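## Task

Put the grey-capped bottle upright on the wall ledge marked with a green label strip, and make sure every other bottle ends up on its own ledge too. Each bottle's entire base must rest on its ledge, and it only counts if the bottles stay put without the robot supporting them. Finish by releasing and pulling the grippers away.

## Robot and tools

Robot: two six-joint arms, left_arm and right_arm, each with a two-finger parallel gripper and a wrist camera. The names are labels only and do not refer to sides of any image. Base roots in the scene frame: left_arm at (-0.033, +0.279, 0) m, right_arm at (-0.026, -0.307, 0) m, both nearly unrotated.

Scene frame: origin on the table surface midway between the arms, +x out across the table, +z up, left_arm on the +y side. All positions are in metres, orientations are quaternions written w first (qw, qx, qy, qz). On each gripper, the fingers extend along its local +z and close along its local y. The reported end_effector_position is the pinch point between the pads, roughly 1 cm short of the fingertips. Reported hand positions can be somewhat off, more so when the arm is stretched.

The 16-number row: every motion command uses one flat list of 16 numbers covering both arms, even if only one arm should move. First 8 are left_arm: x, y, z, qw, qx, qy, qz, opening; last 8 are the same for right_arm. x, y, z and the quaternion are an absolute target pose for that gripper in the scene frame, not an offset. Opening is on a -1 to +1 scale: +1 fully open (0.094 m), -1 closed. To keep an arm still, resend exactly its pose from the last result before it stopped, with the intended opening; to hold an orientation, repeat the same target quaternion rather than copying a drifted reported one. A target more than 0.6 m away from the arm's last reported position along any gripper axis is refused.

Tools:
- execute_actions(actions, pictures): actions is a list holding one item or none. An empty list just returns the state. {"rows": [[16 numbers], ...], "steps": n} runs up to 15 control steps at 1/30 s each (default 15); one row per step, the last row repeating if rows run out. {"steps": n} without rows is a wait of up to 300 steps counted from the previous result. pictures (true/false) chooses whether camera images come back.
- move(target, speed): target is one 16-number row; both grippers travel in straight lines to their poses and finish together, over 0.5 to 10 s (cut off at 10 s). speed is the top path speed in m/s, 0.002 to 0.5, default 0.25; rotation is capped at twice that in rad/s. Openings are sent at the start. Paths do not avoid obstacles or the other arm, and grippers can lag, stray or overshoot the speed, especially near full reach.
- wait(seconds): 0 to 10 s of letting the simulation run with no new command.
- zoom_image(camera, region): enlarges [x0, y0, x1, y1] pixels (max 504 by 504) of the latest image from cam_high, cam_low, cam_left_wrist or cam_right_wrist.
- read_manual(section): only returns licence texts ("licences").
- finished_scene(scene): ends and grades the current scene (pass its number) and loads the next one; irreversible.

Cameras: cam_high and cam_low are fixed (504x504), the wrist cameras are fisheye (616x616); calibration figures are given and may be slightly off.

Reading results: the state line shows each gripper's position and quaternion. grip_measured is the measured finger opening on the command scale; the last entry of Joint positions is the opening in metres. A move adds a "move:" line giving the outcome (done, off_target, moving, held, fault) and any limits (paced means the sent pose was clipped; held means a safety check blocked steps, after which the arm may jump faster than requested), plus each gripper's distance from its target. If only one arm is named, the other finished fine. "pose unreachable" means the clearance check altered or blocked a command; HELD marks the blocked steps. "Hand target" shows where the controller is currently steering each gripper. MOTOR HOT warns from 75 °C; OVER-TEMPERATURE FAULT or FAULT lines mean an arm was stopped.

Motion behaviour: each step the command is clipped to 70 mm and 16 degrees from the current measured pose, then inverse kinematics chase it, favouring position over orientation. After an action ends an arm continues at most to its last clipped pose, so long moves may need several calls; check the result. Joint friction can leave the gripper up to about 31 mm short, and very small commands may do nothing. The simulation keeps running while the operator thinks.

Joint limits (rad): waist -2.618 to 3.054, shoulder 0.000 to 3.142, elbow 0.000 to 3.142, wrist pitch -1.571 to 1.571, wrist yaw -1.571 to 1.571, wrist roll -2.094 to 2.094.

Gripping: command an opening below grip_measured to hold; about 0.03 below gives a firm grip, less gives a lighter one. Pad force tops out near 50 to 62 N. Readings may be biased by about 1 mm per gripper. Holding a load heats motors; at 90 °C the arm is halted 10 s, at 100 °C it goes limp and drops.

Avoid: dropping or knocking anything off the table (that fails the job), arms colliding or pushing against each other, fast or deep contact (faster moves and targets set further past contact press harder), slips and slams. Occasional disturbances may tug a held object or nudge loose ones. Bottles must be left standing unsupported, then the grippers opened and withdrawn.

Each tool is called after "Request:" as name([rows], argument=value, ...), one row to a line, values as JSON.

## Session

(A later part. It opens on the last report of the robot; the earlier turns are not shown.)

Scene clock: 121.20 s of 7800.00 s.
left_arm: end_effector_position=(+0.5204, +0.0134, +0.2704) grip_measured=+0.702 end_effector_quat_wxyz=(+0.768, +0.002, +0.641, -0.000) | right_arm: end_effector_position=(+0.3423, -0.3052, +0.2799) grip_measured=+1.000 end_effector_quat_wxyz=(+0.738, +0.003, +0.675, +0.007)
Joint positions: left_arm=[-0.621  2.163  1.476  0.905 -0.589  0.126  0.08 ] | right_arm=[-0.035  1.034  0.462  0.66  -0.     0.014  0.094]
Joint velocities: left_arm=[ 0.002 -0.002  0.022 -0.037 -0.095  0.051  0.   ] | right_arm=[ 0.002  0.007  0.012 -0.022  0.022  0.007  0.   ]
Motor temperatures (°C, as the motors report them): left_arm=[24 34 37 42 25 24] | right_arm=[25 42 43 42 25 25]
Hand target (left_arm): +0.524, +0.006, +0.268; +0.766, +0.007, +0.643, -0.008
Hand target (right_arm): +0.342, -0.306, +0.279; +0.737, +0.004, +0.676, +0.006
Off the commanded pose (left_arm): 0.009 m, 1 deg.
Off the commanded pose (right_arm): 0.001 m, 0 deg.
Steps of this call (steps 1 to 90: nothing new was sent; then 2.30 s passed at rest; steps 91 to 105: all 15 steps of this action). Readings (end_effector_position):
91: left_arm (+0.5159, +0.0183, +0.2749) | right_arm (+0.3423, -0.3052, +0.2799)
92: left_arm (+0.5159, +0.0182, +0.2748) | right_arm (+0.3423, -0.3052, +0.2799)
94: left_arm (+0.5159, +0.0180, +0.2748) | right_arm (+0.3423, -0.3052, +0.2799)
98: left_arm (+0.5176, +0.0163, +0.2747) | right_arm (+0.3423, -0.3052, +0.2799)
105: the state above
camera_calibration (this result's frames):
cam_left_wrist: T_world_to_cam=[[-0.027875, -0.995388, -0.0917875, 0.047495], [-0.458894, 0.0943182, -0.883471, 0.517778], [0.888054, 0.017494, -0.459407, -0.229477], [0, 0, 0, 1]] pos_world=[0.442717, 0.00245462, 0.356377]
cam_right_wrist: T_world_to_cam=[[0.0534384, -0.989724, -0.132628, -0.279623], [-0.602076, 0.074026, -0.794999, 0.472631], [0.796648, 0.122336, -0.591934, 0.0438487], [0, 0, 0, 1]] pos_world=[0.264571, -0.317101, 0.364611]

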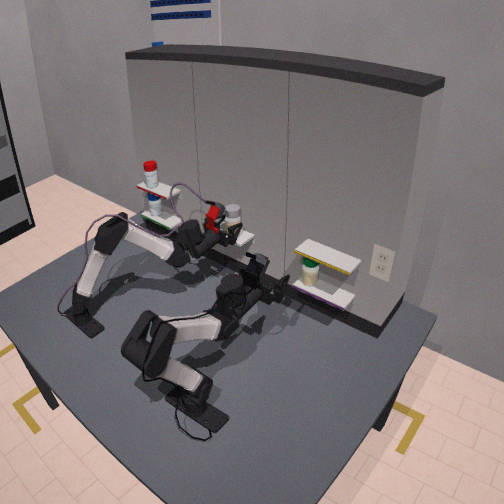

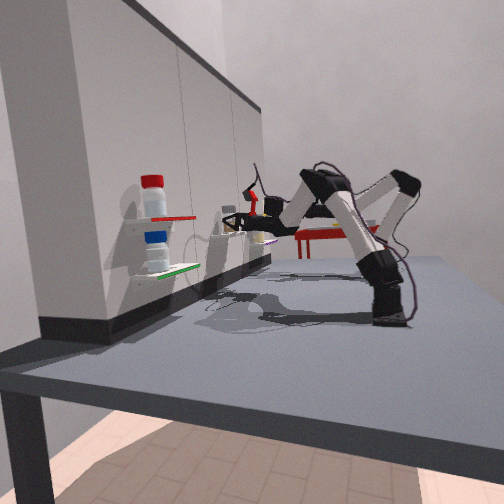

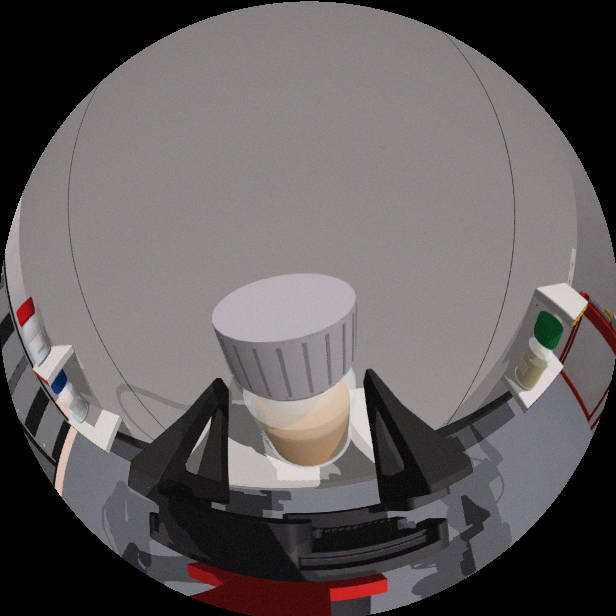

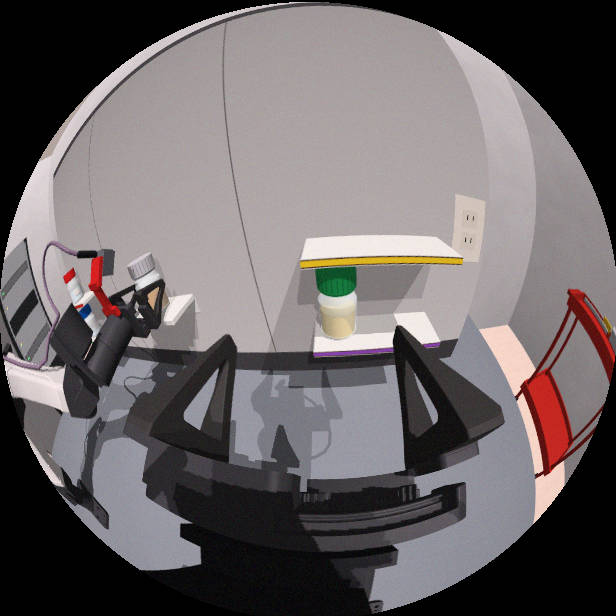

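Request:
execute_actions([
  {"rows": [
[0.5204,0.0134,0.2704,0.768,0.002,0.641,0,0.62, 0.3423,-0.3056,0.2791,0.737,0.004,0.676,0.006,1],
[0.5204,0.0134,0.2704,0.768,0.002,0.641,0,0.54, 0.3423,-0.3056,0.2791,0.737,0.004,0.676,0.006,1],
[0.5204,0.0134,0.2704,0.768,0.002,0.641,0,0.46, 0.3423,-0.3056,0.2791,0.737,0.004,0.676,0.006,1],
[0.5204,0.0134,0.2704,0.768,0.002,0.641,0,0.39, 0.3423,-0.3056,0.2791,0.737,0.004,0.676,0.006,1],
[0.5204,0.0134,0.2704,0.768,0.002,0.641,0,0.33, 0.3423,-0.3056,0.2791,0.737,0.004,0.676,0.006,1],
[0.5204,0.0134,0.2704,0.768,0.002,0.641,0,0.29, 0.3423,-0.3056,0.2791,0.737,0.004,0.676,0.006,1],
[0.5204,0.0134,0.2704,0.768,0.002,0.641,0,0.26, 0.3423,-0.3056,0.2791,0.737,0.004,0.676,0.006,1],
[0.5204,0.0134,0.2704,0.768,0.002,0.641,0,0.235, 0.3423,-0.3056,0.2791,0.737,0.004,0.676,0.006,1],
[0.5204,0.0134,0.2704,0.768,0.002,0.641,0,0.215, 0.3423,-0.3056,0.2791,0.737,0.004,0.676,0.006,1],
[0.5204,0.0134,0.2704,0.768,0.002,0.641,0,0.195, 0.3423,-0.3056,0.2791,0.737,0.004,0.676,0.006,1],
[0.5204,0.0134,0.2704,0.768,0.002,0.641,0,0.178, 0.3423,-0.3056,0.2791,0.737,0.004,0.676,0.006,1],
[0.5204,0.0134,0.2704,0.768,0.002,0.641,0,0.162, 0.3423,-0.3056,0.2791,0.737,0.004,0.676,0.006,1],
[0.5204,0.0134,0.2704,0.768,0.002,0.641,0,0.148, 0.3423,-0.3056,0.2791,0.737,0.004,0.676,0.006,1],
[0.5204,0.0134,0.2704,0.768,0.002,0.641,0,0.135, 0.3423,-0.3056,0.2791,0.737,0.004,0.676,0.006,1]
], "steps": 15},
], pictures=false)

Scene clock: 124.60 s of 7800.00 s.
left_arm: end_effector_position=(+0.5206, +0.0129, +0.2708) grip_measured=+0.174 end_effector_quat_wxyz=(+0.768, +0.003, +0.640, -0.001) | right_arm: end_effector_position=(+0.3423, -0.3052, +0.2799) grip_measured=+1.000 end_effector_quat_wxyz=(+0.738, +0.003, +0.675, +0.007)
Joint positions: left_arm=[-0.621  2.163  1.478  0.904 -0.587  0.125  0.055] | right_arm=[-0.035  1.034  0.462  0.66  -0.     0.014  0.094]
Joint velocities: left_arm=[-0.002 -0.012 -0.012 -0.022 -0.051 -0.022 -0.001] | right_arm=[ 0.002 -0.002  0.007  0.022  0.037 -0.037  0.   ]
Motor temperatures (°C, as the motors report them): left_arm=[24 35 37 42 25 24] | right_arm=[25 40 43 42 25 25]
Hand target (left_arm): +0.520, +0.013, +0.271; +0.768, +0.002, +0.641, +0.000
Hand target (right_arm): +0.342, -0.306, +0.279; +0.737, +0.004, +0.676, +0.006
Off the commanded pose (left_arm): 0.001 m, 0 deg.
Off the commanded pose (right_arm): 0.001 m, 0 deg.
Steps of this call (steps 1 to 87: nothing new was sent; steps 88 to 102: all 15 steps of this action). Readings (end_effector_position):
88: left_arm (+0.5206, +0.0131, +0.2707) | right_arm (+0.3423, -0.3052, +0.2799)
89: left_arm (+0.5206, +0.0131, +0.2707) | right_arm (+0.3423, -0.3052, +0.2799)
91: left_arm (+0.5206, +0.0131, +0.2707) | right_arm (+0.3423, -0.3052, +0.2799)
95: left_arm (+0.5206, +0.0129, +0.2708) | right_arm (+0.3423, -0.3052, +0.2799)
102: the state above

Request:
execute_actions([
  {"rows": [
[0.5206,0.013,0.2746,0.7695,0.002,0.6386,0,0.135, 0.3423,-0.3056,0.2791,0.737,0.004,0.676,0.006,1],
[0.5206,0.013,0.2784,0.7710,0.002,0.6368,0,0.135, 0.3423,-0.3056,0.2791,0.737,0.004,0.676,0.006,1],
[0.5206,0.013,0.2822,0.7725,0.002,0.6350,0,0.135, 0.3423,-0.3056,0.2791,0.737,0.004,0.676,0.006,1],
[0.5206,0.013,0.2860,0.7740,0.001,0.6332,0,0.135, 0.3423,-0.3056,0.2791,0.737,0.004,0.676,0.006,1],
[0.5206,0.013,0.2898,0.7755,0.001,0.6313,0,0.135, 0.3423,-0.3056,0.2791,0.737,0.004,0.676,0.006,1],
[0.5206,0.013,0.2936,0.7770,0.001,0.6295,0,0.135, 0.3423,-0.3056,0.2791,0.737,0.004,0.676,0.006,1],
[0.5206,0.013,0.2974,0.7785,0,0.6276,0,0.135, 0.3423,-0.3056,0.2791,0.737,0.004,0.676,0.006,1],
[0.5206,0.013,0.3012,0.7800,0,0.6258,0,0.135, 0.3423,-0.3056,0.2791,0.737,0.004,0.676,0.006,1],
[0.5206,0.013,0.3050,0.7815,0,0.6239,0,0.135, 0.3423,-0.3056,0.2791,0.737,0.004,0.676,0.006,1],
[0.5206,0.013,0.3088,0.7830,0,0.6220,0,0.135, 0.3423,-0.3056,0.2791,0.737,0.004,0.676,0.006,1],
[0.5200,0.013,0.3126,0.7845,0,0.6201,0,0.135, 0.3423,-0.3056,0.2791,0.737,0.004,0.676,0.006,1],
[0.5190,0.013,0.3164,0.7860,0,0.6182,0,0.135, 0.3423,-0.3056,0.2791,0.737,0.004,0.676,0.006,1],
[0.5175,0.013,0.3202,0.7875,0,0.6163,0,0.135, 0.3423,-0.3056,0.2791,0.737,0.004,0.676,0.006,1],
[0.5155,0.013,0.3230,0.7890,0,0.6144,0,0.135, 0.3423,-0.3056,0.2791,0.737,0.004,0.676,0.006,1],
[0.5130,0.013,0.3250,0.7900,0,0.6131,0,0.135, 0.3423,-0.3056,0.2791,0.737,0.004,0.676,0.006,1]
], "steps": 15},
], pictures=false)

Request:
execute_actions([
  {"rows": [
[0.5095,0.014,0.325,0.79,0,0.6131,0,0.135, 0.3423,-0.3056,0.2791,0.737,0.004,0.676,0.006,1],
[0.5055,0.015,0.325,0.79,0,0.6131,0,0.135, 0.3423,-0.3056,0.2791,0.737,0.004,0.676,0.006,1],
[0.5010,0.017,0.325,0.79,0,0.6131,0,0.135, 0.3423,-0.3056,0.2791,0.737,0.004,0.676,0.006,1],
[0.4960,0.019,0.325,0.79,0,0.6131,0,0.135, 0.3423,-0.3056,0.2791,0.737,0.004,0.676,0.006,1],
[0.4910,0.021,0.325,0.79,0,0.6131,0,0.135, 0.3423,-0.3056,0.2791,0.737,0.004,0.676,0.006,1],
[0.4860,0.024,0.324,0.79,0,0.6131,0,0.135, 0.3423,-0.3056,0.2791,0.737,0.004,0.676,0.006,1],
[0.4810,0.027,0.323,0.79,0,0.6131,0,0.135, 0.3423,-0.3056,0.2791,0.737,0.004,0.676,0.006,1],
[0.4760,0.030,0.322,0.79,0,0.6131,0,0.135, 0.3423,-0.3056,0.2791,0.737,0.004,0.676,0.006,1],
[0.4710,0.033,0.321,0.79,0,0.6131,0,0.135, 0.3423,-0.3056,0.2791,0.737,0.004,0.676,0.006,1],
[0.4660,0.036,0.320,0.79,0,0.6131,0,0.135, 0.3423,-0.3056,0.2791,0.737,0.004,0.676,0.006,1],
[0.4610,0.039,0.319,0.79,0,0.6131,0,0.135, 0.3423,-0.3056,0.2791,0.737,0.004,0.676,0.006,1],
[0.4560,0.042,0.318,0.79,0,0.6131,0,0.135, 0.3423,-0.3056,0.2791,0.737,0.004,0.676,0.006,1],
[0.4510,0.045,0.317,0.79,0,0.6131,0,0.135, 0.3423,-0.3056,0.2791,0.737,0.004,0.676,0.006,1],
[0.4460,0.048,0.316,0.79,0,0.6131,0,0.135, 0.3423,-0.3056,0.2791,0.737,0.004,0.676,0.006,1],
[0.4410,0.051,0.315,0.79,0,0.6131,0,0.135, 0.3423,-0.3056,0.2791,0.737,0.004,0.676,0.006,1]
], "steps": 15},
], pictures=false)

Request:
execute_actions([
  {"rows": [
[0.4365,0.055,0.314,0.79,0,0.6131,0,0.135, 0.3423,-0.3056,0.2791,0.737,0.004,0.676,0.006,1],
[0.4325,0.060,0.313,0.79,0,0.6131,0,0.135, 0.3423,-0.3056,0.2791,0.737,0.004,0.676,0.006,1],
[0.4290,0.066,0.312,0.79,0,0.6131,0,0.135, 0.3423,-0.3056,0.2791,0.737,0.004,0.676,0.006,1],
[0.4260,0.073,0.311,0.79,0,0.6131,0,0.135, 0.3423,-0.3056,0.2791,0.737,0.004,0.676,0.006,1],
[0.4235,0.080,0.310,0.79,0,0.6131,0,0.135, 0.3423,-0.3056,0.2791,0.737,0.004,0.676,0.006,1],
[0.4215,0.087,0.308,0.79,0,0.6131,0,0.135, 0.3423,-0.3056,0.2791,0.737,0.004,0.676,0.006,1],
[0.4200,0.094,0.306,0.79,0,0.6131,0,0.135, 0.3423,-0.3056,0.2791,0.737,0.004,0.676,0.006,1],
[0.4190,0.101,0.304,0.79,0,0.6131,0,0.135, 0.3423,-0.3056,0.2791,0.737,0.004,0.676,0.006,1],
[0.4180,0.108,0.302,0.79,0,0.6131,0,0.135, 0.3423,-0.3056,0.2791,0.737,0.004,0.676,0.006,1],
[0.4170,0.115,0.300,0.79,0,0.6131,0,0.135, 0.3423,-0.3056,0.2791,0.737,0.004,0.676,0.006,1],
[0.4160,0.122,0.298,0.79,0,0.6131,0,0.135, 0.3423,-0.3056,0.2791,0.737,0.004,0.676,0.006,1],
[0.4150,0.129,0.296,0.79,0,0.6131,0,0.135, 0.3423,-0.3056,0.2791,0.737,0.004,0.676,0.006,1],
[0.4150,0.136,0.294,0.79,0,0.6131,0,0.135, 0.3423,-0.3056,0.2791,0.737,0.004,0.676,0.006,1],
[0.4150,0.143,0.292,0.79,0,0.6131,0,0.135, 0.3423,-0.3056,0.2791,0.737,0.004,0.676,0.006,1],
[0.4150,0.150,0.290,0.79,0,0.6131,0,0.135, 0.3423,-0.3056,0.2791,0.737,0.004,0.676,0.006,1]
], "steps": 15},
], pictures=false)

Request:
execute_actions([
  {"rows": [
[0.415,0.157,0.288,0.79,0,0.6131,0,0.135, 0.3423,-0.3056,0.2791,0.737,0.004,0.676,0.006,1],
[0.415,0.164,0.286,0.79,0,0.6131,0,0.135, 0.3423,-0.3056,0.2791,0.737,0.004,0.676,0.006,1],
[0.415,0.171,0.284,0.79,0,0.6131,0,0.135, 0.3423,-0.3056,0.2791,0.737,0.004,0.676,0.006,1],
[0.415,0.178,0.282,0.79,0,0.6131,0,0.135, 0.3423,-0.3056,0.2791,0.737,0.004,0.676,0.006,1],
[0.415,0.185,0.280,0.79,0,0.6131,0,0.135, 0.3423,-0.3056,0.2791,0.737,0.004,0.676,0.006,1],
[0.415,0.192,0.278,0.79,0,0.6131,0,0.135, 0.3423,-0.3056,0.2791,0.737,0.004,0.676,0.006,1],
[0.415,0.199,0.276,0.79,0,0.6131,0,0.135, 0.3423,-0.3056,0.2791,0.737,0.004,0.676,0.006,1],
[0.415,0.206,0.274,0.79,0,0.6131,0,0.135, 0.3423,-0.3056,0.2791,0.737,0.004,0.676,0.006,1],
[0.415,0.213,0.272,0.79,0,0.6131,0,0.135, 0.3423,-0.3056,0.2791,0.737,0.004,0.676,0.006,1],
[0.415,0.220,0.270,0.79,0,0.6131,0,0.135, 0.3423,-0.3056,0.2791,0.737,0.004,0.676,0.006,1],
[0.415,0.227,0.268,0.79,0,0.6131,0,0.135, 0.3423,-0.3056,0.2791,0.737,0.004,0.676,0.006,1],
[0.415,0.234,0.266,0.79,0,0.6131,0,0.135, 0.3423,-0.3056,0.2791,0.737,0.004,0.676,0.006,1],
[0.415,0.241,0.264,0.79,0,0.6131,0,0.135, 0.3423,-0.3056,0.2791,0.737,0.004,0.676,0.006,1],
[0.415,0.248,0.262,0.79,0,0.6131,0,0.135, 0.3423,-0.3056,0.2791,0.737,0.004,0.676,0.006,1],
[0.415,0.255,0.260,0.79,0,0.6131,0,0.135, 0.3423,-0.3056,0.2791,0.737,0.004,0.676,0.006,1]
], "steps": 15},
], pictures=false)

Request:
execute_actions([
  {"rows": [
[0.415,0.262,0.258,0.79,0,0.6131,0,0.135, 0.3423,-0.3056,0.2791,0.737,0.004,0.676,0.006,1],
[0.415,0.269,0.256,0.79,0,0.6131,0,0.135, 0.3423,-0.3056,0.2791,0.737,0.004,0.676,0.006,1],
[0.415,0.276,0.254,0.79,0,0.6131,0,0.135, 0.3423,-0.3056,0.2791,0.737,0.004,0.676,0.006,1],
[0.415,0.283,0.252,0.79,0,0.6131,0,0.135, 0.3423,-0.3056,0.2791,0.737,0.004,0.676,0.006,1],
[0.415,0.290,0.250,0.79,0,0.6131,0,0.135, 0.3423,-0.3056,0.2791,0.737,0.004,0.676,0.006,1],
[0.415,0.297,0.248,0.79,0,0.6131,0,0.135, 0.3423,-0.3056,0.2791,0.737,0.004,0.676,0.006,1],
[0.415,0.304,0.246,0.79,0,0.6131,0,0.135, 0.3423,-0.3056,0.2791,0.737,0.004,0.676,0.006,1],
[0.415,0.311,0.244,0.79,0,0.6131,0,0.135, 0.3423,-0.3056,0.2791,0.737,0.004,0.676,0.006,1],
[0.415,0.318,0.242,0.79,0,0.6131,0,0.135, 0.3423,-0.3056,0.2791,0.737,0.004,0.676,0.006,1],
[0.415,0.325,0.240,0.791,0,0.6118,0,0.135, 0.3423,-0.3056,0.2791,0.737,0.004,0.676,0.006,1],
[0.415,0.332,0.238,0.792,0,0.6105,0,0.135, 0.3423,-0.3056,0.2791,0.737,0.004,0.676,0.006,1],
[0.415,0.339,0.236,0.793,0,0.6092,0,0.135, 0.3423,-0.3056,0.2791,0.737,0.004,0.676,0.006,1],
[0.415,0.346,0.234,0.794,0,0.6079,0,0.135, 0.3423,-0.3056,0.2791,0.737,0.004,0.676,0.006,1],
[0.415,0.353,0.232,0.795,0,0.6066,0,0.135, 0.3423,-0.3056,0.2791,0.737,0.004,0.676,0.006,1],
[0.415,0.359,0.230,0.795,0,0.6066,0,0.135, 0.3423,-0.3056,0.2791,0.737,0.004,0.676,0.006,1]
], "steps": 15},
], pictures=false)

Request:
execute_actions([
  {"rows": [
[0.415,0.364,0.229,0.795,0,0.6066,0,0.135, 0.3423,-0.3056,0.2791,0.737,0.004,0.676,0.006,1],
[0.415,0.368,0.228,0.795,0,0.6066,0,0.135, 0.3423,-0.3056,0.2791,0.737,0.004,0.676,0.006,1],
[0.415,0.372,0.227,0.795,0,0.6066,0,0.135, 0.3423,-0.3056,0.2791,0.737,0.004,0.676,0.006,1],
[0.415,0.375,0.226,0.795,0,0.6066,0,0.135, 0.3423,-0.3056,0.2791,0.737,0.004,0.676,0.006,1],
[0.415,0.377,0.226,0.795,0,0.6066,0,0.135, 0.3423,-0.3056,0.2791,0.737,0.004,0.676,0.006,1],
[0.415,0.378,0.226,0.795,0,0.6066,0,0.135, 0.3423,-0.3056,0.2791,0.737,0.004,0.676,0.006,1]
], "steps": 15},
])

Scene clock: 139.07 s of 7800.00 s.
left_arm: end_effector_position=(+0.5205, +0.0129, +0.2770) grip_measured=+0.174 end_effector_quat_wxyz=(+0.763, +0.015, +0.647, +0.011) | right_arm: end_effector_position=(+0.3423, -0.3052, +0.2799) grip_measured=+1.000 end_effector_quat_wxyz=(+0.738, +0.003, +0.675, +0.007)
Joint positions: left_arm=[-0.621  2.143  1.491  0.849 -0.587  0.148  0.055] | right_arm=[-0.035  1.034  0.462  0.66  -0.     0.014  0.094]
Joint velocities: left_arm=[-0.002 -0.149 -0.002 -0.11   0.051  0.095  0.   ] | right_arm=[ 0.022 -0.002 -0.002 -0.037 -0.022 -0.007  0.   ]
Motor temperatures (°C, as the motors report them): left_arm=[24 40 37 43 25 24] | right_arm=[25 37 43 43 25 25]
Hand target (left_arm): +0.512, +0.014, +0.324; +0.789, -0.001, +0.614, -0.001
Hand target (right_arm): +0.342, -0.306, +0.279; +0.737, +0.004, +0.676, +0.006
Off the commanded pose (left_arm): 0.049 m, 5 deg.
Off the commanded pose (right_arm): 0.001 m, 0 deg.
Steps of this call (steps 1 to 90: nothing new was sent; then 10.97 s passed at rest; steps 91 to 105: all 15 steps of this action). Readings (end_effector_position):
91: left_arm (+0.5206, +0.0129, +0.2708) | right_arm (+0.3423, -0.3052, +0.2799)
92: left_arm (+0.5206, +0.0129, +0.2708) | right_arm (+0.3423, -0.3052, +0.2799)
94: left_arm (+0.5206, +0.0129, +0.2708) | right_arm (+0.3423, -0.3052, +0.2799)
98: left_arm (+0.5203, +0.0130, +0.2717) | right_arm (+0.3423, -0.3052, +0.2799)
105: the state above

Scene clock: 139.57 s of 7800.00 s.
left_arm: end_effector_position=(+0.4616, +0.0394, +0.2963) grip_measured=+0.174 end_effector_quat_wxyz=(+0.767, +0.017, +0.642, +0.009) | right_arm: end_effector_position=(+0.3423, -0.3052, +0.2799) grip_measured=+1.000 end_effector_quat_wxyz=(+0.738, +0.003, +0.675, +0.007)
Joint positions: left_arm=[-0.647  1.899  1.194  0.921 -0.604  0.163  0.055] | right_arm=[-0.035  1.034  0.462  0.66  -0.     0.014  0.094]
Joint velocities: left_arm=[-0.037 -0.437 -0.882  0.242 -0.051 -0.051  0.   ] | right_arm=[ 0.002  0.012 -0.032  0.022  0.022  0.051  0.   ]
Motor temperatures (°C, as the motors report them): left_arm=[24 40 37 43 25 24] | right_arm=[25 36 43 43 25 25]
Hand target (left_arm): +0.444, +0.049, +0.315; +0.788, -0.001, +0.616, -0.001
Hand target (right_arm): +0.342, -0.306, +0.279; +0.737, +0.004, +0.676, +0.006
Off the commanded pose (left_arm): 0.030 m, 5 deg.
Off the commanded pose (right_arm): 0.001 m, 0 deg.
Steps of this call (steps 1 to 15: all 15 steps of this action). Readings (end_effector_position):
1: left_arm (+0.5198, +0.0134, +0.2800) | right_arm (+0.3423, -0.3052, +0.2799)
2: left_arm (+0.5188, +0.0139, +0.2837) | right_arm (+0.3423, -0.3052, +0.2799)
4: left_arm (+0.5153, +0.0149, +0.2931) | right_arm (+0.3423, -0.3052, +0.2799)
8: left_arm (+0.4970, +0.0209, +0.3062) | right_arm (+0.3423, -0.3052, +0.2799)
15: the state above

Scene clock: 140.07 s of 7800.00 s.
left_arm: end_effector_position=(+0.4216, +0.1386, +0.2721) grip_measured=+0.174 end_effector_quat_wxyz=(+0.762, +0.005, +0.647, +0.036) | right_arm: end_effector_position=(+0.3423, -0.3052, +0.2799) grip_measured=+1.000 end_effector_quat_wxyz=(+0.738, +0.003, +0.675, +0.007)
Joint positions: left_arm=[-0.494  1.657  0.799  1.046 -0.509  0.148  0.055] | right_arm=[-0.035  1.034  0.462  0.66  -0.     0.014  0.094]
Joint velocities: left_arm=[ 0.554 -0.261 -0.525  0.286  0.432 -0.095 -0.001] | right_arm=[-0.002 -0.002 -0.012  0.066 -0.022 -0.007  0.   ]
Motor temperatures (°C, as the motors report them): left_arm=[24 40 37 43 25 24] | right_arm=[25 36 43 43 25 25]
Hand target (left_arm): +0.413, +0.149, +0.291; +0.788, +0.000, +0.616, +0.005
Hand target (right_arm): +0.342, -0.306, +0.279; +0.737, +0.004, +0.676, +0.006
Off the commanded pose (left_arm): 0.022 m, 7 deg.
Off the commanded pose (right_arm): 0.001 m, 0 deg.
Steps of this call (steps 1 to 15: all 15 steps of this action). Readings (end_effector_position):
1: left_arm (+0.4571, +0.0426, +0.2932) | right_arm (+0.3423, -0.3052, +0.2799)
2: left_arm (+0.4524, +0.0459, +0.2901) | right_arm (+0.3423, -0.3052, +0.2799)
4: left_arm (+0.4430, +0.0535, +0.2848) | right_arm (+0.3423, -0.3052, +0.2799)
8: left_arm (+0.4286, +0.0769, +0.2797) | right_arm (+0.3423, -0.3052, +0.2799)
15: the state above

Scene clock: 140.57 s of 7800.00 s.
left_arm: end_effector_position=(+0.4211, +0.2514, +0.2379) grip_measured=+0.174 end_effector_quat_wxyz=(+0.754, -0.009, +0.655, +0.041) | right_arm: end_effector_position=(+0.3423, -0.3052, +0.2799) grip_measured=+1.000 end_effector_quat_wxyz=(+0.738, +0.003, +0.675, +0.007)
Joint positions: left_arm=[-0.155  1.615  0.612  1.147 -0.205  0.07   0.055] | right_arm=[-0.035  1.034  0.462  0.66  -0.     0.014  0.094]
Joint velocities: left_arm=[ 0.696 -0.002 -0.227  0.198  0.667 -0.11  -0.   ] | right_arm=[-0.022  0.002 -0.002 -0.007 -0.095 -0.051  0.   ]
Motor temperatures (°C, as the motors report them): left_arm=[24 40 37 43 25 24] | right_arm=[25 36 43 43 25 25]
Hand target (left_arm): +0.412, +0.255, +0.260; +0.786, +0.001, +0.618, +0.008
Hand target (right_arm): +0.342, -0.306, +0.279; +0.737, +0.004, +0.676, +0.006
Off the commanded pose (left_arm): 0.023 m, 8 deg.
Off the commanded pose (right_arm): 0.001 m, 0 deg.
Steps of this call (steps 1 to 15: all 15 steps of this action). Readings (end_effector_position):
1: left_arm (+0.4215, +0.1464, +0.2700) | right_arm (+0.3423, -0.3052, +0.2799)
2: left_arm (+0.4217, +0.1543, +0.2678) | right_arm (+0.3423, -0.3052, +0.2799)
4: left_arm (+0.4220, +0.1695, +0.2627) | right_arm (+0.3423, -0.3052, +0.2799)
8: left_arm (+0.4221, +0.1994, +0.2522) | right_arm (+0.3423, -0.3052, +0.2799)
15: the state above

Scene clock: 141.07 s of 7800.00 s.
left_arm: end_effector_position=(+0.4175, +0.3596, +0.2177) grip_measured=+0.174 end_effector_quat_wxyz=(+0.764, -0.024, +0.644, +0.032) | right_arm: end_effector_position=(+0.3423, -0.3052, +0.2799) grip_measured=+1.000 end_effector_quat_wxyz=(+0.738, +0.003, +0.675, +0.007)
Joint positions: left_arm=[ 0.217  1.725  0.581  1.315  0.152 -0.021  0.055] | right_arm=[-0.035  1.034  0.462  0.66  -0.     0.014  0.094]
Joint velocities: left_arm=[ 0.642  0.486  0.007  0.403  0.652 -0.154  0.001] | right_arm=[-0.007  0.007 -0.007  0.007 -0.051  0.007  0.   ]
Motor temperatures (°C, as the motors report them): left_arm=[24 40 37 44 25 24] | right_arm=[25 36 43 43 25 25]
Hand target (left_arm): +0.411, +0.359, +0.229; +0.788, +0.000, +0.615, +0.008
Hand target (right_arm): +0.342, -0.306, +0.279; +0.737, +0.004, +0.676, +0.006
Off the commanded pose (left_arm): 0.013 m, 7 deg.
Off the commanded pose (right_arm): 0.001 m, 0 deg.
Steps of this call (steps 1 to 15: all 15 steps of this action). Readings (end_effector_position):
1: left_arm (+0.4208, +0.2589, +0.2367) | right_arm (+0.3423, -0.3052, +0.2799)
2: left_arm (+0.4205, +0.2663, +0.2361) | right_arm (+0.3423, -0.3052, +0.2799)
4: left_arm (+0.4194, +0.2806, +0.2362) | right_arm (+0.3423, -0.3052, +0.2799)
8: left_arm (+0.4179, +0.3096, +0.2375) | right_arm (+0.3423, -0.3052, +0.2799)
15: the state above

Scene clock: 141.57 s of 7800.00 s.
left_arm: end_effector_position=(+0.4138, +0.3792, +0.2031) grip_measured=+0.174 end_effector_quat_wxyz=(+0.768, -0.012, +0.641, +0.001) | right_arm: end_effector_position=(+0.3423, -0.3052, +0.2799) grip_measured=+1.000 end_effector_quat_wxyz=(+0.738, +0.003, +0.675, +0.007)
Joint positions: left_arm=[ 0.318  1.814  0.581  1.421  0.309 -0.075  0.055] | right_arm=[-0.035  1.034  0.462  0.66  -0.     0.014  0.094]
Joint velocities: left_arm=[-0.002 -0.012 -0.012  0.095  0.051  0.007 -0.001] | right_arm=[ 0.002  0.002  0.002 -0.007 -0.007  0.037  0.   ]
Motor temperatures (°C, as the motors report them): left_arm=[24 40 37 44 25 24] | right_arm=[25 36 43 43 25 25]
Hand target (left_arm): +0.413, +0.378, +0.225; +0.794, +0.001, +0.608, +0.000
Hand target (right_arm): +0.342, -0.306, +0.279; +0.737, +0.004, +0.676, +0.006
Off the commanded pose (left_arm): 0.023 m, 5 deg.
Off the commanded pose (right_arm): 0.001 m, 0 deg.
Steps of this call (steps 1 to 15: all 15 steps of this action). Readings (end_effector_position):
1: left_arm (+0.4171, +0.3662, +0.2133) | right_arm (+0.3423, -0.3052, +0.2799)
2: left_arm (+0.4168, +0.3719, +0.2090) | right_arm (+0.3423, -0.3052, +0.2799)
4: left_arm (+0.4160, +0.3801, +0.2015) | right_arm (+0.3423, -0.3052, +0.2799)
8: left_arm (+0.4148, +0.3853, +0.1956) | right_arm (+0.3423, -0.3052, +0.2799)
15: the state above
camera_calibration (this result's frames):
cam_left_wrist: T_world_to_cam=[[-0.00827311, -0.997384, -0.0718151, 0.390996], [-0.461138, 0.0675305, -0.884755, 0.386286], [0.88729, 0.025797, -0.46049, -0.174737], [0, 0, 0, 1]] pos_world=[0.336408, 0.368395, 0.289383]
cam_right_wrist: T_world_to_cam=[[0.0534384, -0.989724, -0.132628, -0.279623], [-0.602076, 0.074026, -0.794999, 0.472631], [0.796648, 0.122336, -0.591934, 0.0438487], [0, 0, 0, 1]] pos_world=[0.264571, -0.317101, 0.364611]

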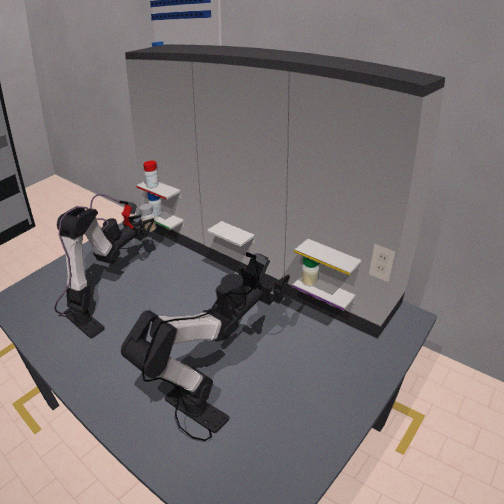

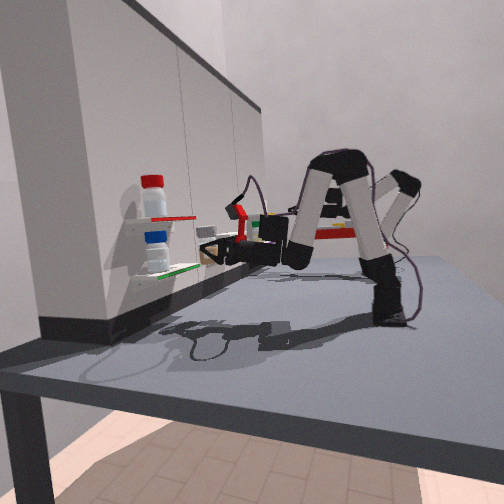

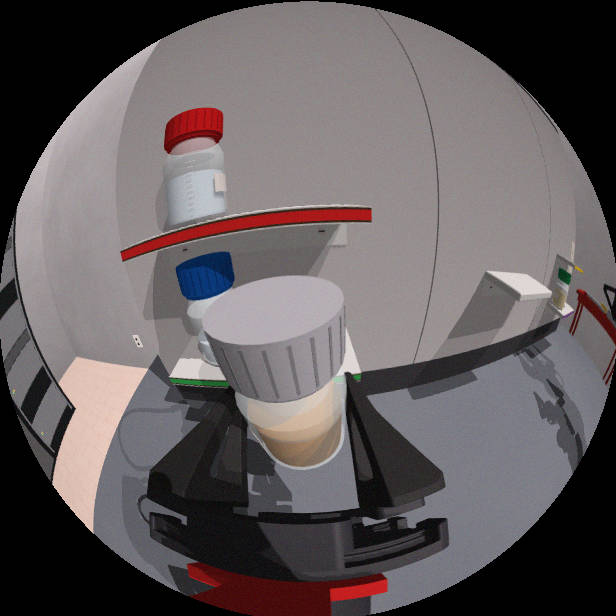

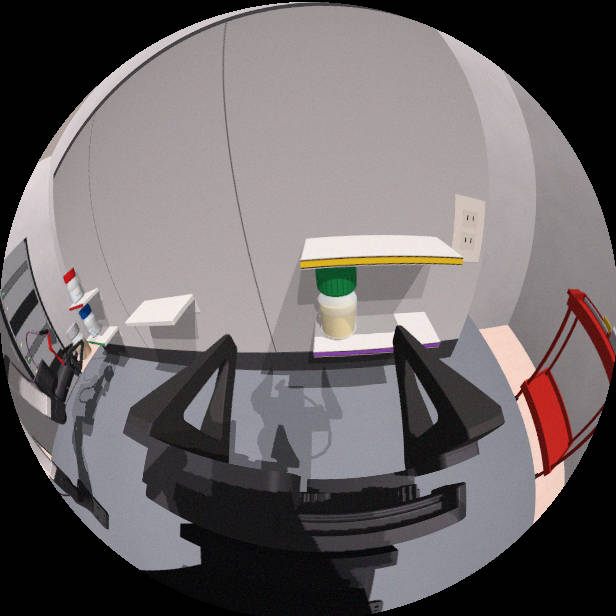

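Request:
zoom_image(camera="cam_left_wrist", region=[110, 180, 400, 400])

Request:
zoom_image(camera="cam_low", region=[120, 190, 260, 290])

Region (110, 180, 400, 400) of cam_left_wrist's 616x616 image, scaled by 1.738, with more detail than that image has; it fills the top 382 rows of this view, and the rest is white.

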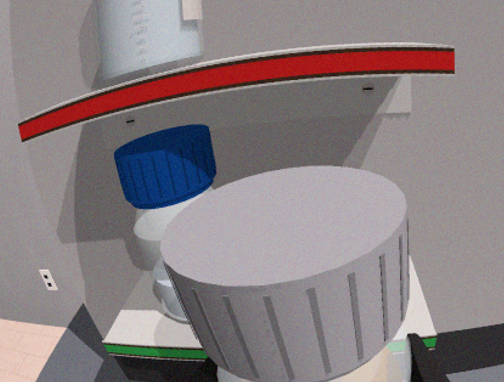

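Region (120, 190, 260, 290) of cam_low's 504x504 image, scaled by 3.600, with more detail than that image has; it fills the top 360 rows of this view, and the rest is white.

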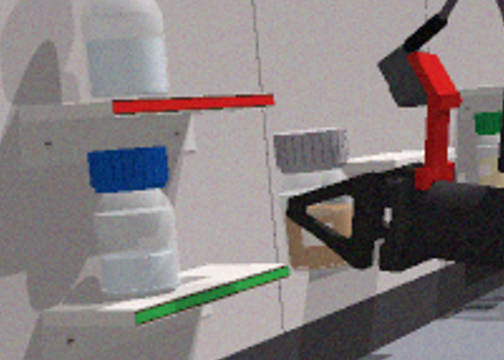

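Request:
execute_actions([
  {"rows": [
[0.4165,0.378,0.2265,0.795,0,0.6066,0,0.135, 0.3423,-0.3056,0.2791,0.737,0.004,0.676,0.006,1],
[0.4185,0.378,0.227,0.795,0,0.6066,0,0.135, 0.3423,-0.3056,0.2791,0.737,0.004,0.676,0.006,1],
[0.421,0.378,0.2275,0.795,0,0.6066,0,0.135, 0.3423,-0.3056,0.2791,0.737,0.004,0.676,0.006,1],
[0.4235,0.378,0.228,0.795,0,0.6066,0,0.135, 0.3423,-0.3056,0.2791,0.737,0.004,0.676,0.006,1],
[0.426,0.378,0.228,0.795,0,0.6066,0,0.135, 0.3423,-0.3056,0.2791,0.737,0.004,0.676,0.006,1],
[0.4285,0.378,0.228,0.795,0,0.6066,0,0.135, 0.3423,-0.3056,0.2791,0.737,0.004,0.676,0.006,1],
[0.431,0.378,0.228,0.795,0,0.6066,0,0.135, 0.3423,-0.3056,0.2791,0.737,0.004,0.676,0.006,1],
[0.4335,0.378,0.228,0.795,0,0.6066,0,0.135, 0.3423,-0.3056,0.2791,0.737,0.004,0.676,0.006,1],
[0.436,0.378,0.228,0.795,0,0.6066,0,0.135, 0.3423,-0.3056,0.2791,0.737,0.004,0.676,0.006,1],
[0.4385,0.378,0.228,0.795,0,0.6066,0,0.135, 0.3423,-0.3056,0.2791,0.737,0.004,0.676,0.006,1],
[0.441,0.378,0.228,0.795,0,0.6066,0,0.135, 0.3423,-0.3056,0.2791,0.737,0.004,0.676,0.006,1],
[0.4435,0.378,0.228,0.795,0,0.6066,0,0.135, 0.3423,-0.3056,0.2791,0.737,0.004,0.676,0.006,1],
[0.446,0.378,0.228,0.795,0,0.6066,0,0.135, 0.3423,-0.3056,0.2791,0.737,0.004,0.676,0.006,1],
[0.448,0.378,0.228,0.795,0,0.6066,0,0.135, 0.3423,-0.3056,0.2791,0.737,0.004,0.676,0.006,1],
[0.449,0.378,0.228,0.795,0,0.6066,0,0.135, 0.3423,-0.3056,0.2791,0.737,0.004,0.676,0.006,1]
], "steps": 15},
], pictures=false)

Request:
execute_actions([
  {"steps": 8},
])

Scene clock: 157.27 s of 7800.00 s.
left_arm: end_effector_position=(+0.4469, +0.3718, +0.1790) grip_measured=+0.174 end_effector_quat_wxyz=(+0.745, -0.009, +0.667, -0.022) | right_arm: end_effector_position=(+0.3423, -0.3052, +0.2799) grip_measured=+1.000 end_effector_quat_wxyz=(+0.738, +0.003, +0.675, +0.007)
Joint positions: left_arm=[ 0.282  1.921  0.696  1.342  0.313 -0.081  0.055] | right_arm=[-0.035  1.034  0.462  0.66  -0.     0.014  0.094]
Joint velocities: left_arm=[-0.1    0.271  0.115 -0.388 -0.095  0.037 -0.001] | right_arm=[-0.007 -0.007  0.007 -0.051 -0.037  0.022  0.   ]
Motor temperatures (°C, as the motors report them): left_arm=[24 38 37 48 25 24] | right_arm=[25 34 43 43 25 25]
Hand target (left_arm): +0.446, +0.377, +0.227; +0.794, -0.000, +0.607, -0.002
Hand target (right_arm): +0.342, -0.306, +0.279; +0.737, +0.004, +0.676, +0.006
Off the commanded pose (left_arm): 0.049 m, 9 deg.
Off the commanded pose (right_arm): 0.001 m, 0 deg.
Steps of this call (steps 1 to 90: nothing new was sent; then 12.20 s passed at rest; steps 91 to 105: all 15 steps of this action). Readings (end_effector_position):
91: left_arm (+0.4133, +0.3774, +0.2057) | right_arm (+0.3423, -0.3052, +0.2799)
92: left_arm (+0.4133, +0.3774, +0.2057) | right_arm (+0.3423, -0.3052, +0.2799)
94: left_arm (+0.4143, +0.3778, +0.2050) | right_arm (+0.3423, -0.3052, +0.2799)
98: left_arm (+0.4222, +0.3795, +0.2062) | right_arm (+0.3423, -0.3052, +0.2799)
105: the state above

Scene clock: 157.53 s of 7800.00 s.
left_arm: end_effector_position=(+0.4466, +0.3725, +0.1845) grip_measured=+0.174 end_effector_quat_wxyz=(+0.754, -0.008, +0.657, -0.018) | right_arm: end_effector_position=(+0.3423, -0.3052, +0.2799) grip_measured=+1.000 end_effector_quat_wxyz=(+0.738, +0.003, +0.675, +0.007)
Joint positions: left_arm=[ 0.282  1.926  0.697  1.372  0.307 -0.081  0.055] | right_arm=[-0.035  1.034  0.462  0.66  -0.     0.014  0.094]
Joint velocities: left_arm=[-0.007 -0.007  0.002  0.037  0.007 -0.037  0.   ] | right_arm=[ 0.002 -0.007 -0.007 -0.051 -0.007 -0.066  0.   ]
Motor temperatures (°C, as the motors report them): left_arm=[24 38 37 48 25 24] | right_arm=[25 34 43 43 25 25]
Hand target (left_arm): +0.446, +0.377, +0.227; +0.794, -0.000, +0.607, -0.001
Hand target (right_arm): +0.342, -0.306, +0.279; +0.737, +0.004, +0.676, +0.006
Off the commanded pose (left_arm): 0.044 m, 8 deg.
Off the commanded pose (right_arm): 0.001 m, 0 deg.
Steps of this call (steps 1 to 8: nothing new was sent). Readings (end_effector_position):
1: left_arm (+0.4476, +0.3717, +0.1765) | right_arm (+0.3423, -0.3052, +0.2799)
2: left_arm (+0.4475, +0.3720, +0.1767) | right_arm (+0.3423, -0.3052, +0.2799)
4: left_arm (+0.4470, +0.3725, +0.1813) | right_arm (+0.3423, -0.3052, +0.2799)
8: the state above
camera_calibration (this result's frames):
cam_left_wrist: T_world_to_cam=[[-0.045288, -0.99768, -0.0508265, 0.396091], [-0.49584, 0.0666185, -0.865855, 0.397775], [0.867232, -0.014011, -0.497707, -0.18152], [0, 0, 0, 1]] pos_world=[0.372591, 0.366129, 0.274204]
cam_right_wrist: T_world_to_cam=[[0.0534384, -0.989724, -0.132628, -0.279623], [-0.602076, 0.074026, -0.794999, 0.472631], [0.796648, 0.122336, -0.591934, 0.0438487], [0, 0, 0, 1]] pos_world=[0.264571, -0.317101, 0.364611]

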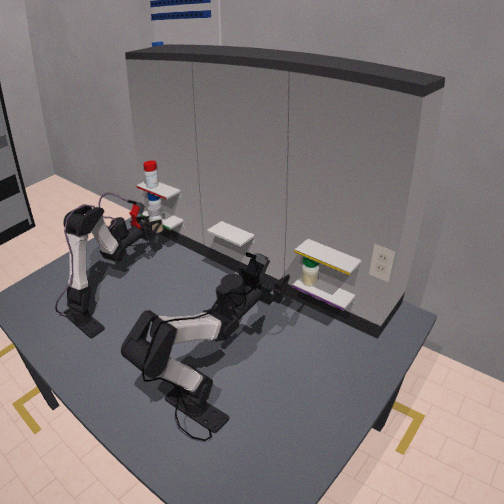

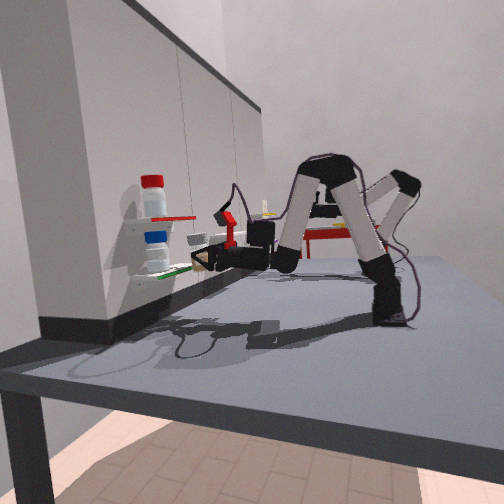

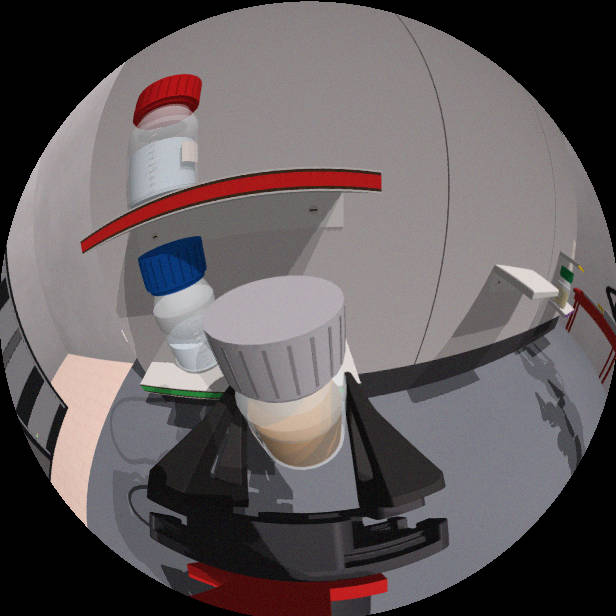

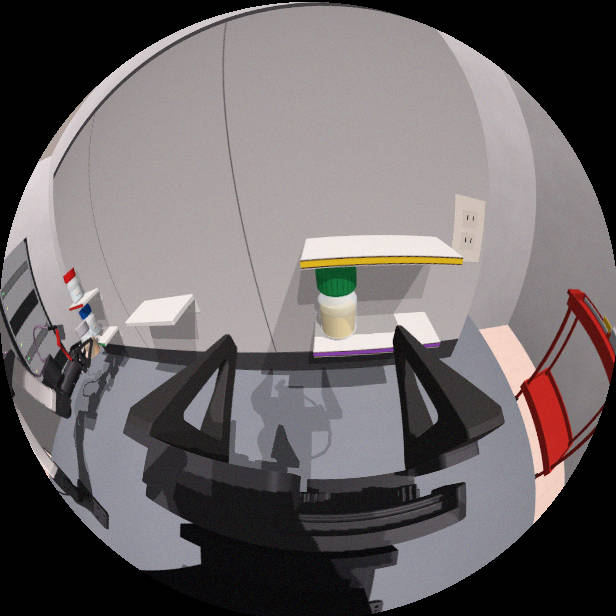

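Request:
execute_actions([
  {"rows": [
[0.447,0.378,0.229,0.795,0,0.6066,0,0.135, 0.3423,-0.3056,0.2791,0.737,0.004,0.676,0.006,1],
[0.445,0.378,0.230,0.795,0,0.6066,0,0.135, 0.3423,-0.3056,0.2791,0.737,0.004,0.676,0.006,1],
[0.443,0.378,0.231,0.795,0,0.6066,0,0.135, 0.3423,-0.3056,0.2791,0.737,0.004,0.676,0.006,1],
[0.441,0.378,0.232,0.795,0,0.6066,0,0.135, 0.3423,-0.3056,0.2791,0.737,0.004,0.676,0.006,1],
[0.439,0.378,0.233,0.795,0,0.6066,0,0.135, 0.3423,-0.3056,0.2791,0.737,0.004,0.676,0.006,1],
[0.437,0.378,0.234,0.795,0,0.6066,0,0.135, 0.3423,-0.3056,0.2791,0.737,0.004,0.676,0.006,1],
[0.435,0.378,0.235,0.795,0,0.6066,0,0.135, 0.3423,-0.3056,0.2791,0.737,0.004,0.676,0.006,1],
[0.433,0.378,0.236,0.795,0,0.6066,0,0.135, 0.3423,-0.3056,0.2791,0.737,0.004,0.676,0.006,1],
[0.431,0.378,0.237,0.795,0,0.6066,0,0.135, 0.3423,-0.3056,0.2791,0.737,0.004,0.676,0.006,1],
[0.429,0.378,0.238,0.795,0,0.6066,0,0.135, 0.3423,-0.3056,0.2791,0.737,0.004,0.676,0.006,1]
], "steps": 15},
], pictures=false)

Scene clock: 160.97 s of 7800.00 s.
left_arm: end_effector_position=(+0.4371, +0.3776, +0.2266) grip_measured=+0.174 end_effector_quat_wxyz=(+0.783, -0.002, +0.623, -0.003) | right_arm: end_effector_position=(+0.3423, -0.3052, +0.2799) grip_measured=+1.000 end_effector_quat_wxyz=(+0.738, +0.003, +0.675, +0.007)
Joint positions: left_arm=[ 0.298  1.838  0.697  1.379  0.306 -0.081  0.055] | right_arm=[-0.035  1.034  0.462  0.66  -0.     0.014  0.094]
Joint velocities: left_arm=[-0.017 -0.002  0.002 -0.11  -0.022 -0.007  0.   ] | right_arm=[-0.007  0.007  0.007  0.007 -0.051 -0.007  0.   ]
Motor temperatures (°C, as the motors report them): left_arm=[24 38 37 49 25 24] | right_arm=[25 33 44 43 25 25]
Hand target (left_arm): +0.429, +0.378, +0.238; +0.795, -0.000, +0.607, -0.001
Hand target (right_arm): +0.342, -0.306, +0.279; +0.737, +0.004, +0.676, +0.006
Off the commanded pose (left_arm): 0.014 m, 2 deg.
Off the commanded pose (right_arm): 0.001 m, 0 deg.
Steps of this call (steps 1 to 88: nothing new was sent; steps 89 to 103: all 15 steps of this action). Readings (end_effector_position):
89: left_arm (+0.4463, +0.3726, +0.1861) | right_arm (+0.3423, -0.3052, +0.2799)
90: left_arm (+0.4463, +0.3726, +0.1866) | right_arm (+0.3423, -0.3052, +0.2799)
92: left_arm (+0.4457, +0.3724, +0.1903) | right_arm (+0.3423, -0.3052, +0.2799)
96: left_arm (+0.4423, +0.3740, +0.2066) | right_arm (+0.3423, -0.3052, +0.2799)
103: the state above

Request:
execute_actions([
  {"rows": [
[0.4305,0.378,0.2373,0.795,0,0.6066,0,0.135, 0.3423,-0.3056,0.2791,0.737,0.004,0.676,0.006,1],
[0.432,0.378,0.2366,0.795,0,0.6066,0,0.135, 0.3423,-0.3056,0.2791,0.737,0.004,0.676,0.006,1],
[0.4335,0.378,0.2359,0.795,0,0.6066,0,0.135, 0.3423,-0.3056,0.2791,0.737,0.004,0.676,0.006,1],
[0.435,0.378,0.2352,0.795,0,0.6066,0,0.135, 0.3423,-0.3056,0.2791,0.737,0.004,0.676,0.006,1],
[0.4365,0.378,0.2345,0.795,0,0.6066,0,0.135, 0.3423,-0.3056,0.2791,0.737,0.004,0.676,0.006,1],
[0.438,0.378,0.2338,0.795,0,0.6066,0,0.135, 0.3423,-0.3056,0.2791,0.737,0.004,0.676,0.006,1],
[0.4395,0.378,0.2331,0.795,0,0.6066,0,0.135, 0.3423,-0.3056,0.2791,0.737,0.004,0.676,0.006,1],
[0.441,0.378,0.2324,0.795,0,0.6066,0,0.135, 0.3423,-0.3056,0.2791,0.737,0.004,0.676,0.006,1],
[0.4425,0.378,0.2317,0.795,0,0.6066,0,0.135, 0.3423,-0.3056,0.2791,0.737,0.004,0.676,0.006,1],
[0.444,0.378,0.231,0.795,0,0.6066,0,0.135, 0.3423,-0.3056,0.2791,0.737,0.004,0.676,0.006,1],
[0.4455,0.378,0.2305,0.795,0,0.6066,0,0.135, 0.3423,-0.3056,0.2791,0.737,0.004,0.676,0.006,1],
[0.447,0.378,0.230,0.795,0,0.6066,0,0.135, 0.3423,-0.3056,0.2791,0.737,0.004,0.676,0.006,1]
], "steps": 15},
], pictures=false)

Request:
execute_actions([
  {"steps": 6},
])

Scene clock: 164.57 s of 7800.00 s.
left_arm: end_effector_position=(+0.4420, +0.3792, +0.2029) grip_measured=+0.174 end_effector_quat_wxyz=(+0.767, -0.008, +0.641, -0.008) | right_arm: end_effector_position=(+0.3423, -0.3052, +0.2799) grip_measured=+1.000 end_effector_quat_wxyz=(+0.738, +0.003, +0.675, +0.007)
Joint positions: left_arm=[ 0.298  1.89   0.697  1.38   0.306 -0.081  0.055] | right_arm=[-0.035  1.034  0.462  0.66  -0.     0.014  0.094]
Joint velocities: left_arm=[-0.002  0.056  0.022 -0.007 -0.066 -0.007 -0.   ] | right_arm=[ 0.007  0.012 -0.002 -0.022  0.022 -0.037  0.   ]
Motor temperatures (°C, as the motors report them): left_arm=[24 39 37 49 25 24] | right_arm=[25 33 44 43 25 25]
Hand target (left_arm): +0.445, +0.378, +0.230; +0.795, -0.000, +0.607, -0.001
Hand target (right_arm): +0.342, -0.306, +0.279; +0.737, +0.004, +0.676, +0.006
Off the commanded pose (left_arm): 0.028 m, 5 deg.
Off the commanded pose (right_arm): 0.001 m, 0 deg.
Steps of this call (steps 1 to 90: nothing new was sent; then 0.10 s passed at rest; steps 91 to 105: all 15 steps of this action). Readings (end_effector_position):
91: left_arm (+0.4371, +0.3776, +0.2266) | right_arm (+0.3423, -0.3052, +0.2799)
92: left_arm (+0.4371, +0.3776, +0.2266) | right_arm (+0.3423, -0.3052, +0.2799)
94: left_arm (+0.4371, +0.3776, +0.2266) | right_arm (+0.3423, -0.3052, +0.2799)
98: left_arm (+0.4380, +0.3778, +0.2228) | right_arm (+0.3423, -0.3052, +0.2799)
105: the state above

Scene clock: 164.77 s of 7800.00 s.
left_arm: end_effector_position=(+0.4421, +0.3792, +0.2025) grip_measured=+0.174 end_effector_quat_wxyz=(+0.767, -0.008, +0.642, -0.008) | right_arm: end_effector_position=(+0.3423, -0.3052, +0.2799) grip_measured=+1.000 end_effector_quat_wxyz=(+0.738, +0.003, +0.675, +0.007)
Joint positions: left_arm=[ 0.298  1.89   0.697  1.38   0.306 -0.081  0.055] | right_arm=[-0.035  1.034  0.462  0.66  -0.     0.014  0.094]
Joint velocities: left_arm=[ 0.012  0.007 -0.007  0.022 -0.007  0.051 -0.   ] | right_arm=[-0.002 -0.002 -0.007 -0.022  0.037 -0.007  0.   ]
Motor temperatures (°C, as the motors report them): left_arm=[24 39 37 49 25 24] | right_arm=[25 33 44 43 25 25]
Hand target (left_arm): +0.445, +0.378, +0.230; +0.795, -0.000, +0.607, -0.001
Hand target (right_arm): +0.342, -0.306, +0.279; +0.737, +0.004, +0.676, +0.006
Off the commanded pose (left_arm): 0.028 m, 5 deg.
Off the commanded pose (right_arm): 0.001 m, 0 deg.
Steps of this call (steps 1 to 6: nothing new was sent). Readings (end_effector_position):
1: left_arm (+0.4421, +0.3792, +0.2025) | right_arm (+0.3423, -0.3052, +0.2799)
2: left_arm (+0.4421, +0.3792, +0.2025) | right_arm (+0.3423, -0.3052, +0.2799)
4: left_arm (+0.4421, +0.3792, +0.2025) | right_arm (+0.3423, -0.3052, +0.2799)
6: the state above
camera_calibration (this result's frames):
cam_left_wrist: T_world_to_cam=[[-0.0265949, -0.997537, -0.0648997, 0.397986], [-0.461589, 0.0698413, -0.88434, 0.398089], [0.886695, 0.00643807, -0.462309, -0.192126], [0, 0, 0, 1]] pos_world=[0.364695, 0.37044, 0.289054]
cam_right_wrist: T_world_to_cam=[[0.0534384, -0.989724, -0.132628, -0.279623], [-0.602076, 0.074026, -0.794999, 0.472631], [0.796648, 0.122336, -0.591934, 0.0438487], [0, 0, 0, 1]] pos_world=[0.264571, -0.317101, 0.364611]

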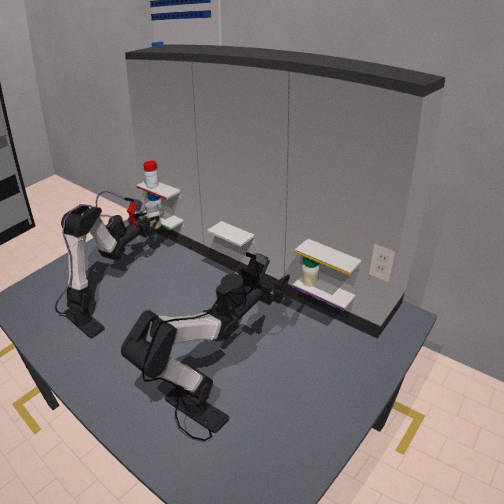

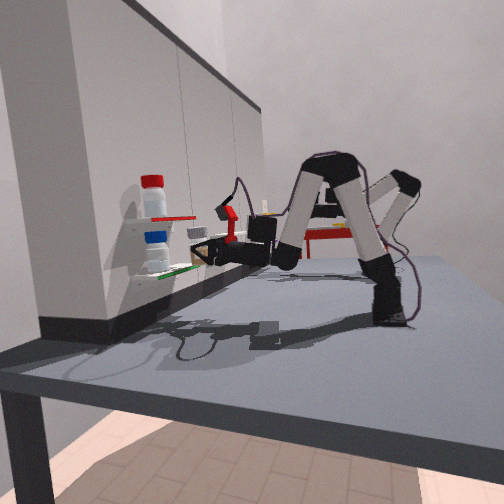

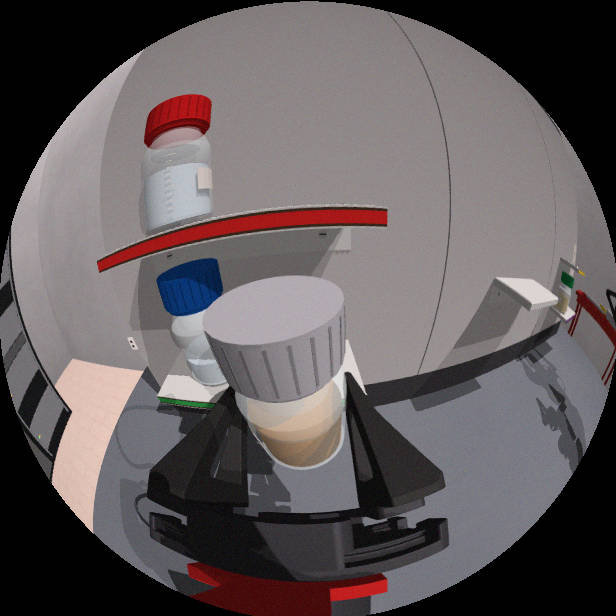

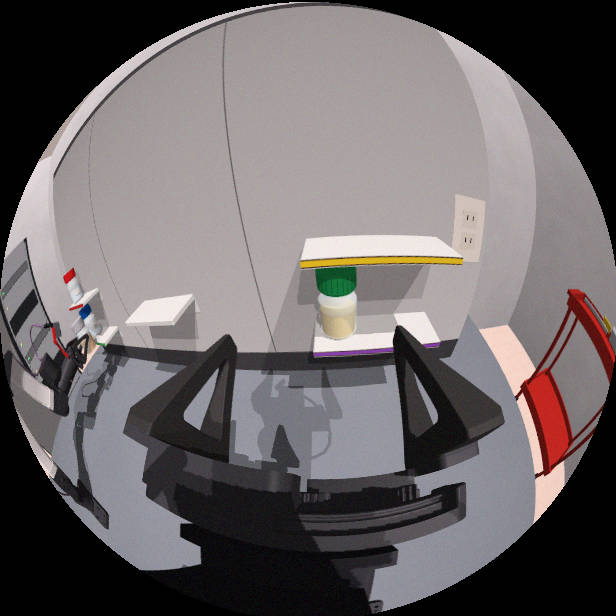

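Request:
execute_actions([
  {"rows": [
[0.4479,0.378,0.2306,0.795,0,0.6066,0,0.135, 0.3423,-0.3056,0.2791,0.737,0.004,0.676,0.006,1],
[0.4488,0.378,0.2312,0.795,0,0.6066,0,0.135, 0.3423,-0.3056,0.2791,0.737,0.004,0.676,0.006,1],
[0.4497,0.378,0.2318,0.795,0,0.6066,0,0.135, 0.3423,-0.3056,0.2791,0.737,0.004,0.676,0.006,1],
[0.4506,0.378,0.2325,0.795,0,0.6066,0,0.135, 0.3423,-0.3056,0.2791,0.737,0.004,0.676,0.006,1],
[0.4515,0.378,0.2331,0.795,0,0.6066,0,0.135, 0.3423,-0.3056,0.2791,0.737,0.004,0.676,0.006,1],
[0.4524,0.378,0.2337,0.795,0,0.6066,0,0.135, 0.3423,-0.3056,0.2791,0.737,0.004,0.676,0.006,1]
], "steps": 12},
], pictures=false)

Scene clock: 175.33 s of 7800.00 s.
left_arm: end_effector_position=(+0.4469, +0.3780, +0.2122) grip_measured=+0.174 end_effector_quat_wxyz=(+0.774, -0.005, +0.633, -0.007) | right_arm: end_effector_position=(+0.3423, -0.3052, +0.2799) grip_measured=+1.000 end_effector_quat_wxyz=(+0.738, +0.003, +0.675, +0.007)
Joint positions: left_arm=[ 0.291  1.89   0.724  1.377  0.303 -0.081  0.055] | right_arm=[-0.035  1.034  0.462  0.66  -0.     0.014  0.094]
Joint velocities: left_arm=[-0.012  0.012 -0.007  0.037 -0.022  0.037 -0.001] | right_arm=[ 0.017  0.007 -0.002  0.007 -0.081 -0.007  0.   ]
Motor temperatures (°C, as the motors report them): left_arm=[24 38 37 50 25 24] | right_arm=[25 32 44 44 25 25]
Hand target (left_arm): +0.451, +0.378, +0.233; +0.795, -0.000, +0.607, -0.001
Hand target (right_arm): +0.342, -0.306, +0.279; +0.737, +0.004, +0.676, +0.006
Off the commanded pose (left_arm): 0.022 m, 4 deg.
Off the commanded pose (right_arm): 0.001 m, 0 deg.
Steps of this call (steps 1 to 90: nothing new was sent; then 7.17 s passed at rest; steps 91 to 102: all 12 steps of this action). Readings (end_effector_position):
91: left_arm (+0.4421, +0.3792, +0.2025) | right_arm (+0.3423, -0.3052, +0.2799)
92: left_arm (+0.4421, +0.3792, +0.2025) | right_arm (+0.3423, -0.3052, +0.2799)
94: left_arm (+0.4424, +0.3789, +0.2030) | right_arm (+0.3423, -0.3052, +0.2799)
98: left_arm (+0.4457, +0.3778, +0.2093) | right_arm (+0.3423, -0.3052, +0.2799)
102: the state above


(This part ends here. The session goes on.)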